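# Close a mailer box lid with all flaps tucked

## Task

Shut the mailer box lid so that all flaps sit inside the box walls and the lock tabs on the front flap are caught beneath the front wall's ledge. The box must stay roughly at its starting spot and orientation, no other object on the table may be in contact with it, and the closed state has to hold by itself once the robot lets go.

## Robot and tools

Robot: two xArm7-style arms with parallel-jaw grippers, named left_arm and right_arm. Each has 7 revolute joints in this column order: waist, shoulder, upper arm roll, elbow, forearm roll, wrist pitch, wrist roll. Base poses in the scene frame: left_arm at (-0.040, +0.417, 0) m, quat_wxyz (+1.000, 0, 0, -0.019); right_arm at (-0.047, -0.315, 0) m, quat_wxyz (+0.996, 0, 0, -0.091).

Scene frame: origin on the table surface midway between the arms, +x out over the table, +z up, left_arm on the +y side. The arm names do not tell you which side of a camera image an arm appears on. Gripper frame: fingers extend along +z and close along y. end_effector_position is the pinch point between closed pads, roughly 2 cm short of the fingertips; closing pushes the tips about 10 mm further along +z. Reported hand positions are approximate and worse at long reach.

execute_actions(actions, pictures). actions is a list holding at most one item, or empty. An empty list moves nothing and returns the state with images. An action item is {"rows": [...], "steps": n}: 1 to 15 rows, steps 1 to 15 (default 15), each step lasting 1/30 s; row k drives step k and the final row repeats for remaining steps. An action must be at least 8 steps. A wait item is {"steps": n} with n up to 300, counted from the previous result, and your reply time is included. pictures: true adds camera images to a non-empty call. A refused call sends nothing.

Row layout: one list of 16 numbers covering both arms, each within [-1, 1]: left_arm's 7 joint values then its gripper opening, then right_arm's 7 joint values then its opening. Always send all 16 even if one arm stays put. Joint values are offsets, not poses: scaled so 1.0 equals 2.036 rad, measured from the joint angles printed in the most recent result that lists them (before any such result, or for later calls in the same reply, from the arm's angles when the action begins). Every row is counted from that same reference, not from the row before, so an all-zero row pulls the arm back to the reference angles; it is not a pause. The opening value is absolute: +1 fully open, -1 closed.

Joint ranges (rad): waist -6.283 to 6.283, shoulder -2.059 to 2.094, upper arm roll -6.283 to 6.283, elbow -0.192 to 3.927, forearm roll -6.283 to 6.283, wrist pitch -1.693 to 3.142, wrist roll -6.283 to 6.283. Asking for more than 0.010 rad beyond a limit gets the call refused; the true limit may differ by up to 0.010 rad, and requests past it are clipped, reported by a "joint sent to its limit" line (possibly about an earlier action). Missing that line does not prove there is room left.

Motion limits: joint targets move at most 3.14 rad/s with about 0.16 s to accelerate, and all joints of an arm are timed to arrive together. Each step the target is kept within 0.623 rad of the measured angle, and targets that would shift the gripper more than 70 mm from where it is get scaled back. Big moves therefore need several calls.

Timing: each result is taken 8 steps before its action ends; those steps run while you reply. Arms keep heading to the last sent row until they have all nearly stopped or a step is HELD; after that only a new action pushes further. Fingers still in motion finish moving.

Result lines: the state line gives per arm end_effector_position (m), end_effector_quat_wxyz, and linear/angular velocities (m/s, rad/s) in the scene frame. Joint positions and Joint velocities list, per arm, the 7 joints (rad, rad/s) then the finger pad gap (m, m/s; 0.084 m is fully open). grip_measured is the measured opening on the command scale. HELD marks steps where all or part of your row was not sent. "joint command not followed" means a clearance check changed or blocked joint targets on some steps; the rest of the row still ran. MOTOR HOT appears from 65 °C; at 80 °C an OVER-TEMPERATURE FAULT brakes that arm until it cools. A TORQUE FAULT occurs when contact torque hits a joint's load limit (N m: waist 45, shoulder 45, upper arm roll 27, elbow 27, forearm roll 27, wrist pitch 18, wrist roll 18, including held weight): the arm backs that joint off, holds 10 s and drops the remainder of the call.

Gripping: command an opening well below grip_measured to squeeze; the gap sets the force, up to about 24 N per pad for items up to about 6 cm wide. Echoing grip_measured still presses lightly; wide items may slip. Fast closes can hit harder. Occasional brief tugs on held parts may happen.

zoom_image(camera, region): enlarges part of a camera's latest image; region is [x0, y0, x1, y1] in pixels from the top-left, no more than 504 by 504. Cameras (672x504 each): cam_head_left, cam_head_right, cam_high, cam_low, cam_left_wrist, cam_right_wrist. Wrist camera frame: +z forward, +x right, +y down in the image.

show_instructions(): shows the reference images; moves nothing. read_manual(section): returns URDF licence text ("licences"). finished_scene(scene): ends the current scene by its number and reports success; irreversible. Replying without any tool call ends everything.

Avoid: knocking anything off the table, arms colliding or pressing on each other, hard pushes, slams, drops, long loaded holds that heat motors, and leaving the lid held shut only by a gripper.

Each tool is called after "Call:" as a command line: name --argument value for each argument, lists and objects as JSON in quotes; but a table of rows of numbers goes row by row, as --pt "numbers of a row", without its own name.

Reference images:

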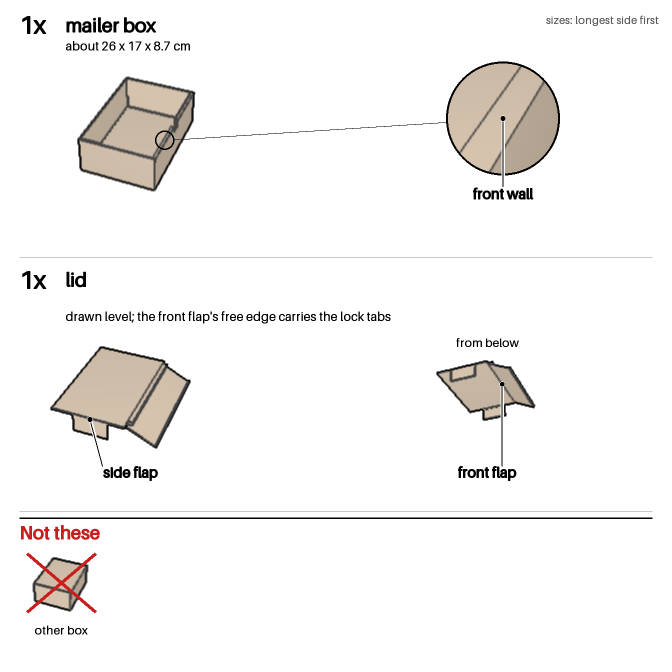

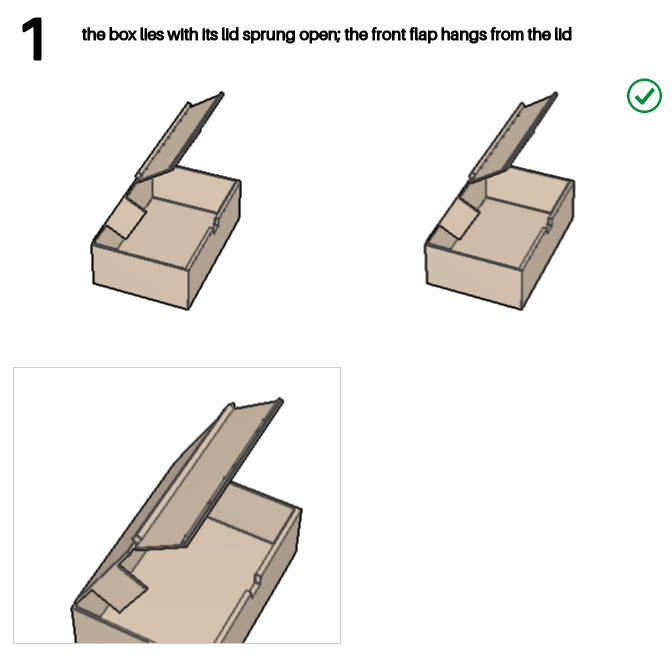

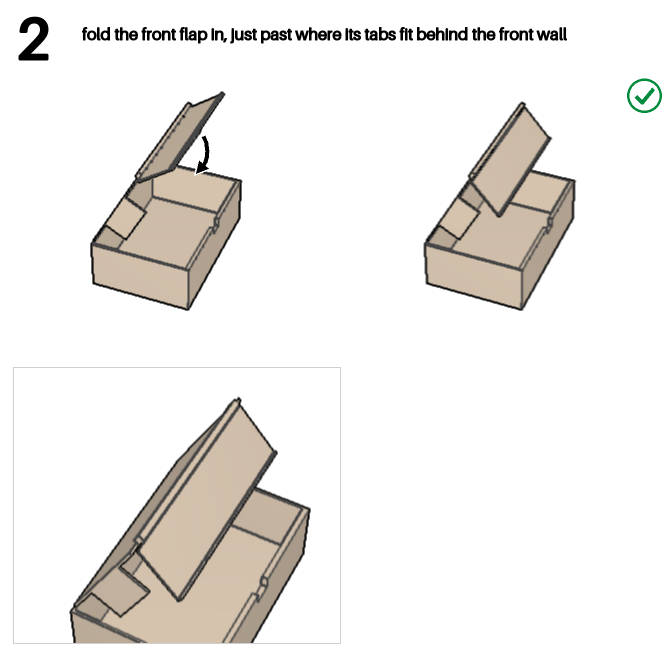

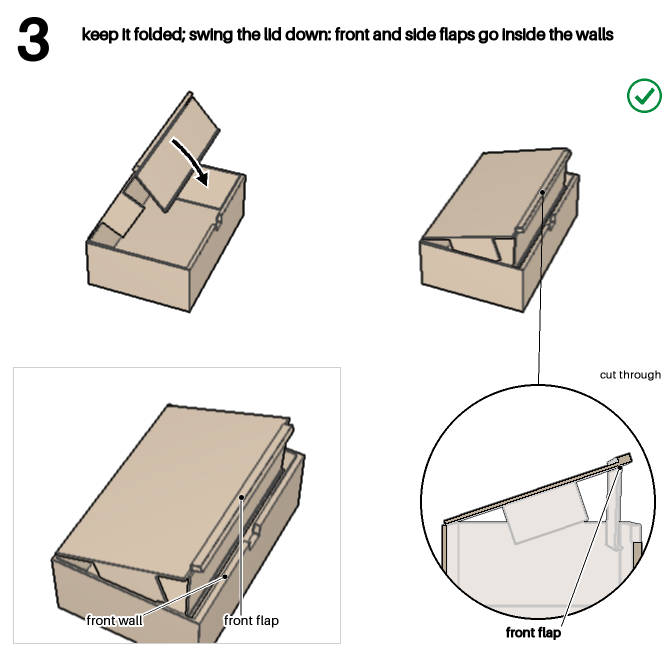

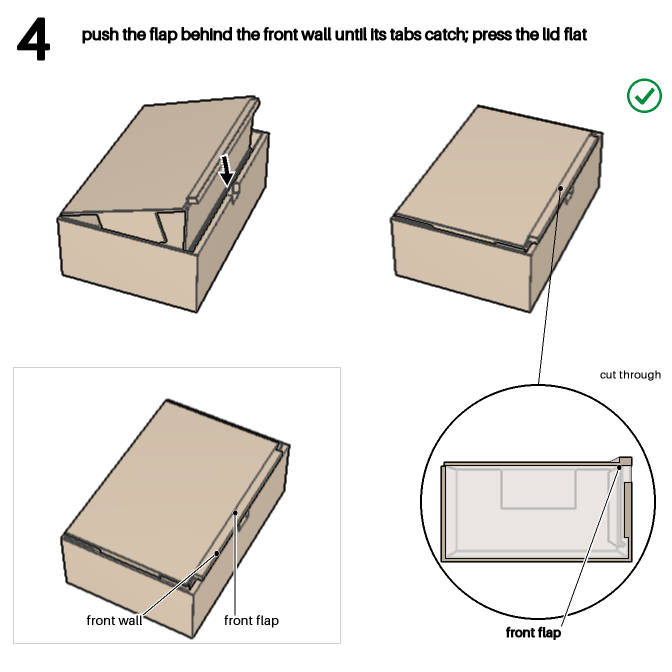

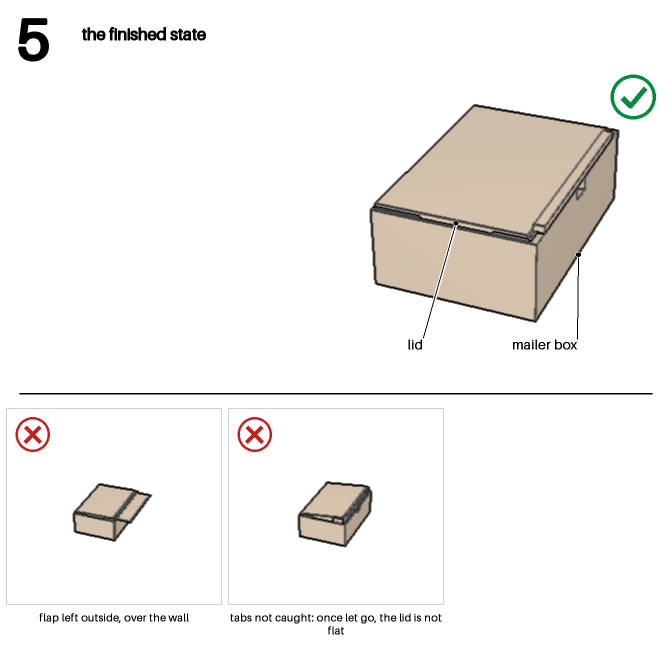

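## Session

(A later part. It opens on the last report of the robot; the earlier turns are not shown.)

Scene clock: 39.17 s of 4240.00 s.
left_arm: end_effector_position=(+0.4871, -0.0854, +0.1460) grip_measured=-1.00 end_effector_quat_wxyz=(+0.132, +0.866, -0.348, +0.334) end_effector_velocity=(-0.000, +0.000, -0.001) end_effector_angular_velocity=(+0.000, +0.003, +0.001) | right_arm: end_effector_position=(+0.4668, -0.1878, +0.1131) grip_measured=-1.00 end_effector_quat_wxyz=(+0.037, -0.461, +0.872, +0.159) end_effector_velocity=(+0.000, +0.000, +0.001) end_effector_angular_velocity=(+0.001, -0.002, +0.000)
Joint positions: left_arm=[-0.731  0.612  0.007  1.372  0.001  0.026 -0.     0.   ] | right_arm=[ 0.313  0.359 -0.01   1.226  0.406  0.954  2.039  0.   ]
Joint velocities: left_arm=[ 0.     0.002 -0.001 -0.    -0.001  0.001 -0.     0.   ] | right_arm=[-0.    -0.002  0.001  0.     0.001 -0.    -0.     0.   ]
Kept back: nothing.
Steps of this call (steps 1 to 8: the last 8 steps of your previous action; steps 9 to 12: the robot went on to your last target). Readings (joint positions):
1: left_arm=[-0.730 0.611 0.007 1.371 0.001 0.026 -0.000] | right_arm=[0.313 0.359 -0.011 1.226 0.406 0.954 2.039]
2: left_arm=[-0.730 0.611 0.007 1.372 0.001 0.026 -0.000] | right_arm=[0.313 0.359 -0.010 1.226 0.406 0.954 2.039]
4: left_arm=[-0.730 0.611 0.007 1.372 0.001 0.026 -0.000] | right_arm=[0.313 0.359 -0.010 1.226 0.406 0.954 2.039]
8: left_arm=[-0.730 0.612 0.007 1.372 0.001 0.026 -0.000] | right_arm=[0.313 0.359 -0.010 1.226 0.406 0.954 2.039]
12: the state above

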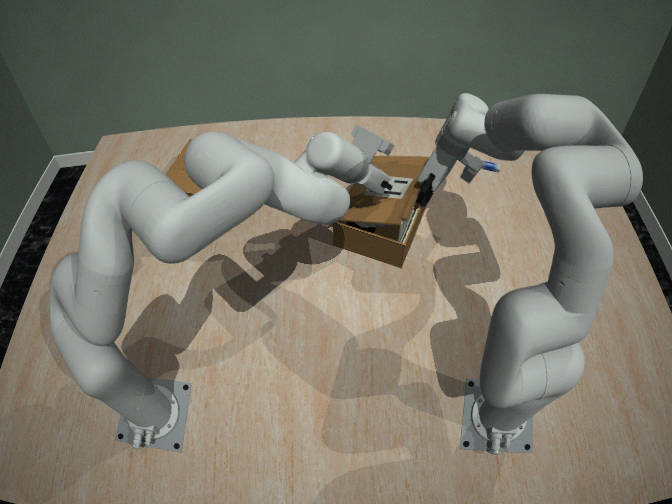

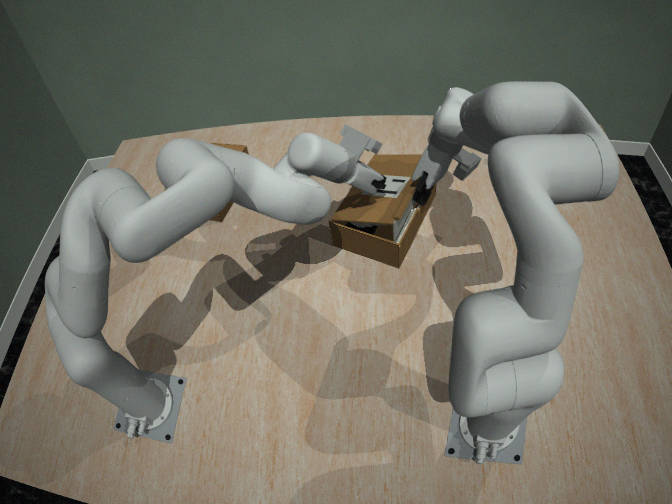

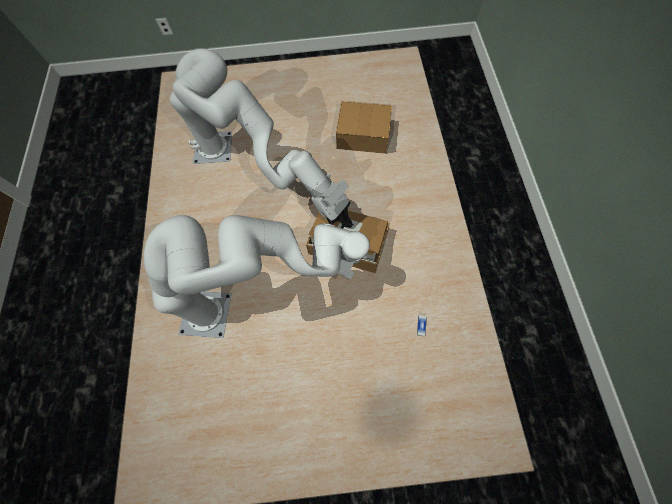

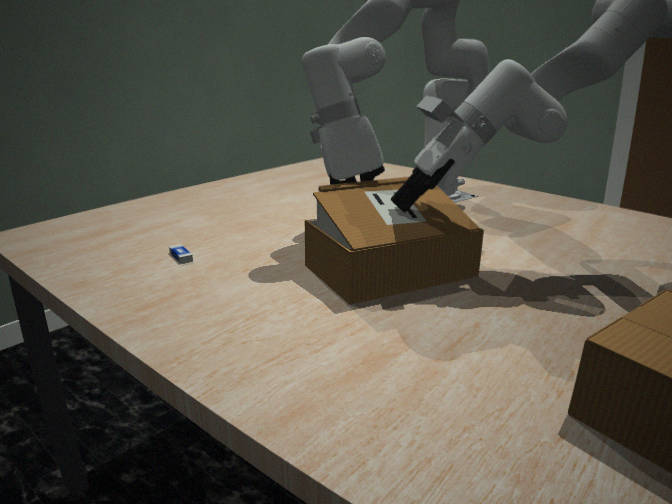

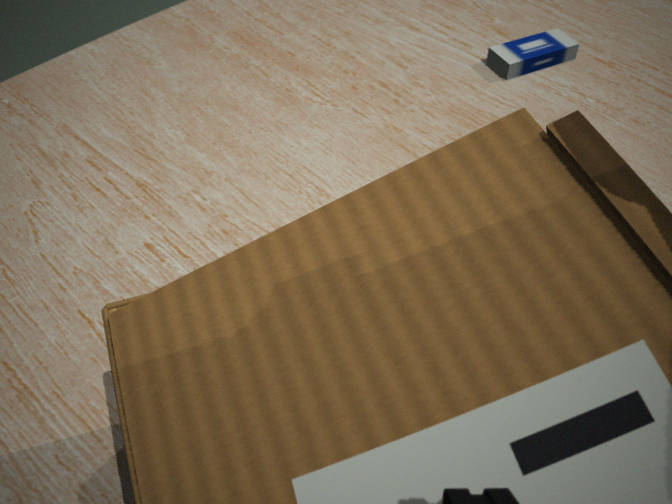

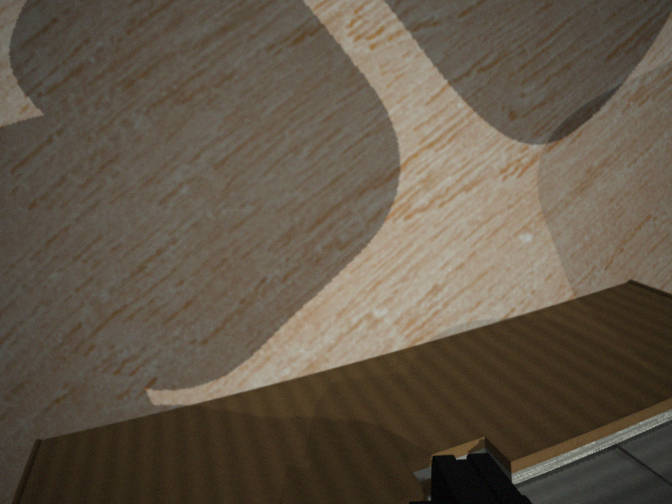

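Inside. Withdraw right, press down, release.

Call:
execute_actions --actions '[{"rows":[[0,0,0,0,0,0,0,-1,-0.1,0,0,0,0,0,0,-1],[0,0,0,0,0,0,0,-1,-0.1,0,0,0,0,0,0,-1],[0,0,0,0,0,0,0,-1,-0.1,0,0,0,0,0,0,-1],[0,0,0,0,0,0,0,-1,-0.1,0,0,0,0,0,0,-1],[0,0,0,0,0,0,0,-1,-0.1,0,0,0,0,0,0,-1],[0,0,0,0,0,0,0,-1,-0.1,0,0,0,0,0,0,-1],[0,0.011,0,0,0,0,0,-1,-0.1,-0.08,0,0,0,0,0,-1],[0,0.011,0,0,0,0,0,-1,-0.1,-0.08,0,0,0,0,0,-1],[0,0.011,0,0,0,0,0,-1,-0.1,-0.08,0,0,0,0,0,-1],[0,0.011,0,0,0,0,0,-1,-0.1,-0.08,0,0,0,0,0,-1],[0,0.023,0,0,0,0,0,-1,-0.1,-0.08,0,0,0,0,0,-1]]}]'

Call:
execute_actions --actions '[{"steps":20}]'

Call:
execute_actions --actions '[{"rows":[[0,-0.015,0,0,0,0,0,-1,0,0,0,0,0,0,0,-1]]}]'

Call:
execute_actions --actions '[{"steps":12}]' --pictures true

Scene clock: 40.10 s of 4240.00 s.
left_arm: end_effector_position=(+0.4824, -0.0858, +0.1381) grip_measured=-1.00 end_effector_quat_wxyz=(+0.131, +0.868, -0.351, +0.327) end_effector_velocity=(+0.010, +0.001, -0.004) end_effector_angular_velocity=(-0.003, -0.011, +0.009) | right_arm: end_effector_position=(+0.4809, -0.2560, +0.1155) grip_measured=-1.00 end_effector_quat_wxyz=(+0.050, -0.403, +0.900, +0.155) end_effector_velocity=(+0.051, -0.460, +0.010) end_effector_angular_velocity=(-0.056, -0.027, -0.851)
Joint positions: left_arm=[-0.732  0.618  0.003  1.366  0.002  0.029 -0.     0.   ] | right_arm=[ 0.183  0.357 -0.01   1.23   0.407  0.953  2.039  0.   ]
Joint velocities: left_arm=[ 0.003  0.025  0.008  0.022  0.001 -0.012  0.     0.   ] | right_arm=[-0.725 -0.034 -0.138 -0.015 -0.008 -0.008 -0.     0.   ]
Steps of this call (steps 1 to 15: the robot went on to your last target; steps 16 to 21: nothing new was sent; steps 22 to 28: the first 7 steps of this action). Readings (joint positions):
22: left_arm=[-0.731 0.612 0.006 1.371 0.001 0.026 -0.000] | right_arm=[0.313 0.359 -0.009 1.227 0.406 0.954 2.039]
23: left_arm=[-0.731 0.612 0.006 1.371 0.001 0.026 -0.000] | right_arm=[0.307 0.359 -0.007 1.227 0.406 0.955 2.039]
25: left_arm=[-0.731 0.614 0.005 1.369 0.001 0.028 -0.000] | right_arm=[0.266 0.358 0.002 1.228 0.407 0.955 2.039]
28: the state above

Scene clock: 40.77 s of 4240.00 s.
left_arm: end_effector_position=(+0.4841, -0.0830, +0.1185) grip_measured=-1.00 end_effector_quat_wxyz=(+0.126, +0.872, -0.351, +0.319) end_effector_velocity=(-0.002, +0.002, -0.001) end_effector_angular_velocity=(+0.003, +0.006, +0.002) | right_arm: end_effector_position=(+0.4995, -0.2953, +0.2000) grip_measured=-1.00 end_effector_quat_wxyz=(+0.124, -0.382, +0.908, +0.119) end_effector_velocity=(+0.001, -0.003, +0.003) end_effector_angular_velocity=(-0.001, -0.005, -0.005)
Joint positions: left_arm=[-0.731  0.653  0.006  1.376  0.001  0.023 -0.     0.   ] | right_arm=[ 0.11   0.197 -0.01   1.226  0.406  0.954  2.039  0.   ]
Joint velocities: left_arm=[ 0.    -0.004 -0.001 -0.007 -0.001  0.004 -0.001  0.   ] | right_arm=[-0.003 -0.005 -0.003  0.002 -0.     0.002 -0.001  0.   ]
Kept back: nothing.
Steps of this call (steps 1 to 8: the last 8 steps of your previous action; steps 9 to 20: the robot went on to your last target). Readings (joint positions):
1: left_arm=[-0.732 0.619 0.004 1.368 0.001 0.029 -0.000] | right_arm=[0.162 0.353 -0.015 1.228 0.407 0.953 2.039]
2: left_arm=[-0.732 0.623 0.004 1.370 0.001 0.028 -0.000] | right_arm=[0.149 0.339 -0.018 1.224 0.406 0.954 2.039]
4: left_arm=[-0.731 0.630 0.005 1.370 0.001 0.027 -0.000] | right_arm=[0.134 0.287 -0.014 1.223 0.406 0.955 2.039]
8: left_arm=[-0.731 0.649 0.006 1.374 0.001 0.024 -0.000] | right_arm=[0.116 0.205 -0.008 1.235 0.406 0.953 2.039]
20: the state above

Scene clock: 41.00 s of 4240.00 s.
left_arm: end_effector_position=(+0.4836, -0.0816, +0.1266) grip_measured=-1.00 end_effector_quat_wxyz=(+0.126, +0.871, -0.350, +0.320) end_effector_velocity=(+0.018, -0.015, +0.070) end_effector_angular_velocity=(-0.082, -0.087, +0.001) | right_arm: end_effector_position=(+0.4995, -0.2952, +0.1998) grip_measured=-1.00 end_effector_quat_wxyz=(+0.124, -0.382, +0.908, +0.119) end_effector_velocity=(+0.000, +0.000, +0.001) end_effector_angular_velocity=(-0.000, -0.001, +0.000)
Joint positions: left_arm=[-0.73   0.634  0.007  1.366  0.001  0.029 -0.     0.   ] | right_arm=[ 0.11   0.197 -0.01   1.226  0.406  0.954  2.039  0.   ]
Joint velocities: left_arm=[ 0.002 -0.067  0.001  0.034  0.001 -0.019 -0.     0.   ] | right_arm=[ 0.001 -0.001 -0.     0.    -0.    -0.     0.     0.   ]
Steps of this call (steps 1 to 7: the first 7 steps of this action). Readings (joint positions):
1: left_arm=[-0.731 0.653 0.006 1.375 0.001 0.023 -0.000] | right_arm=[0.110 0.197 -0.010 1.226 0.406 0.954 2.039]
2: left_arm=[-0.731 0.650 0.006 1.374 0.001 0.024 -0.000] | right_arm=[0.110 0.197 -0.010 1.226 0.406 0.954 2.039]
4: left_arm=[-0.731 0.642 0.006 1.368 0.001 0.028 -0.000] | right_arm=[0.110 0.197 -0.010 1.226 0.406 0.954 2.039]
7: the state above

Scene clock: 41.40 s of 4240.00 s.
left_arm: end_effector_position=(+0.4868, -0.0856, +0.1396) grip_measured=-1.00 end_effector_quat_wxyz=(+0.131, +0.867, -0.349, +0.331) end_effector_velocity=(+0.003, -0.001, +0.007) end_effector_angular_velocity=(-0.010, -0.010, +0.003) | right_arm: end_effector_position=(+0.4995, -0.2953, +0.2000) grip_measured=-1.00 end_effector_quat_wxyz=(+0.124, -0.382, +0.908, +0.119) end_effector_velocity=(-0.000, -0.000, -0.001) end_effector_angular_velocity=(-0.000, +0.001, -0.001)
Joint positions: left_arm=[-0.731  0.623  0.006  1.375  0.001  0.024 -0.     0.   ] | right_arm=[ 0.11   0.197 -0.01   1.226  0.406  0.954  2.039  0.   ]
Joint velocities: left_arm=[ 0.001 -0.006  0.     0.004 -0.001 -0.004 -0.     0.   ] | right_arm=[-0.     0.001 -0.    -0.    -0.    -0.    -0.     0.   ]
Kept back: nothing.
Steps of this call (steps 1 to 8: the last 8 steps of your previous action; steps 9 to 12: the robot went on to your last target). Readings (joint positions):
1: left_arm=[-0.730 0.631 0.007 1.368 0.001 0.029 -0.000] | right_arm=[0.110 0.197 -0.010 1.226 0.406 0.954 2.039]
2: left_arm=[-0.730 0.630 0.007 1.369 0.001 0.028 -0.000] | right_arm=[0.110 0.197 -0.010 1.226 0.406 0.954 2.039]
4: left_arm=[-0.731 0.627 0.006 1.372 0.001 0.026 -0.000] | right_arm=[0.110 0.197 -0.010 1.226 0.406 0.954 2.039]
8: left_arm=[-0.731 0.624 0.006 1.374 0.001 0.024 -0.000] | right_arm=[0.110 0.197 -0.010 1.226 0.406 0.954 2.039]
12: the state above

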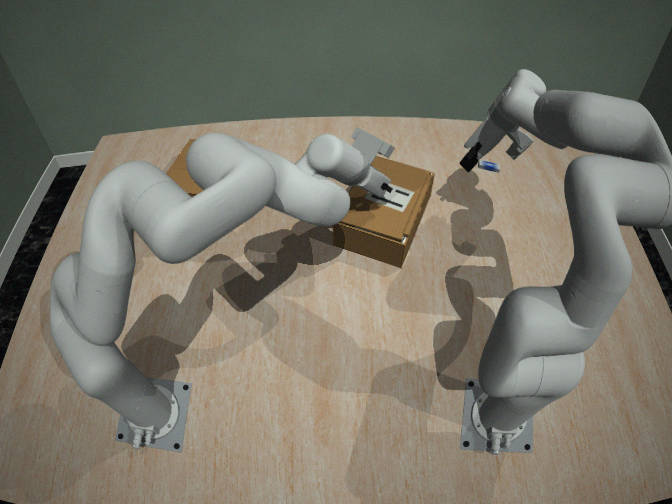

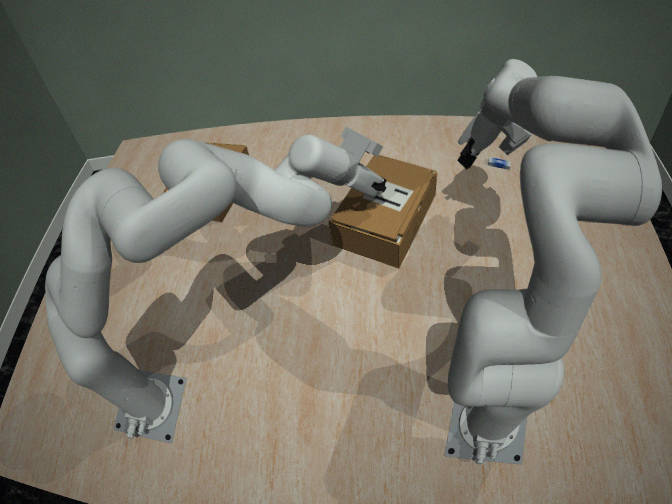

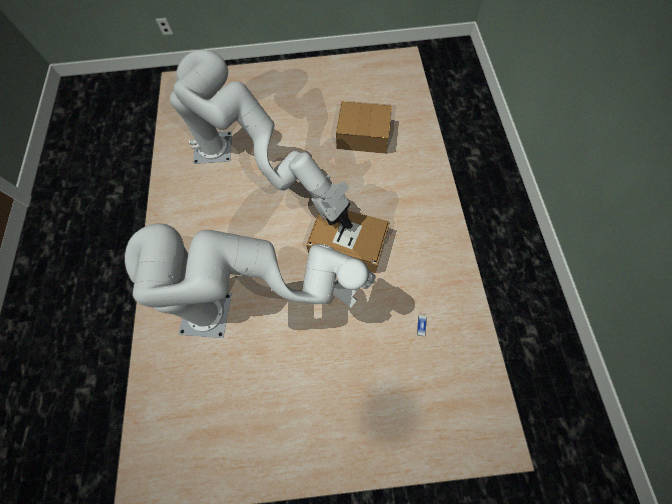

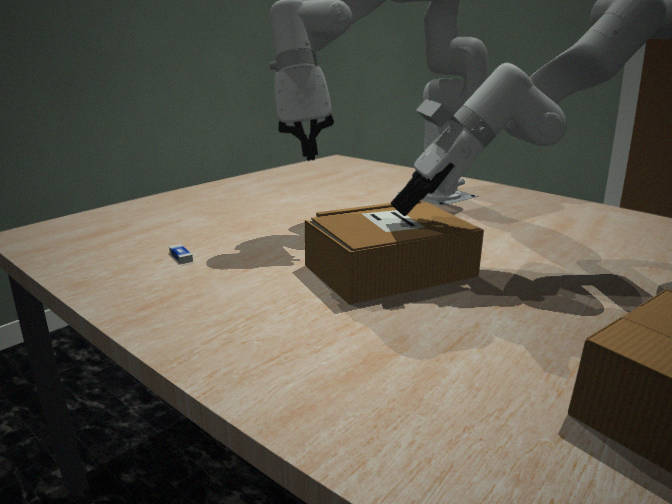

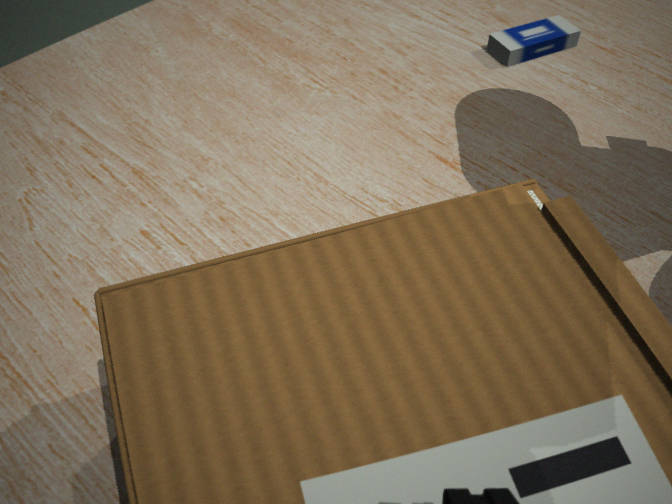

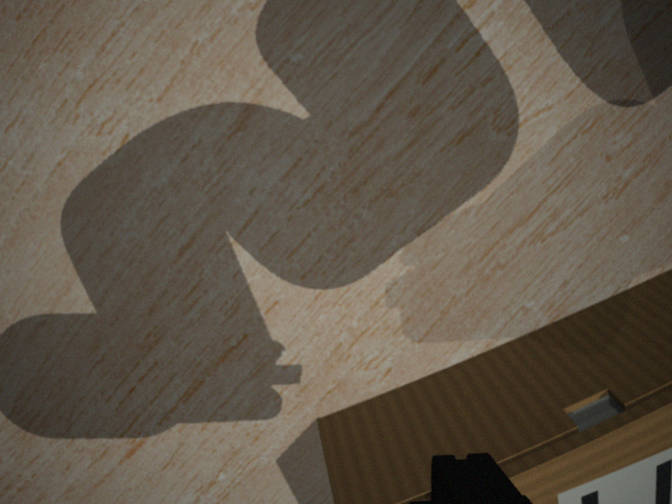

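Closed; offset ~2 cm, ~4°. Accept.

Call:
finished_scene --scene 1

The scene is finished: the task was done.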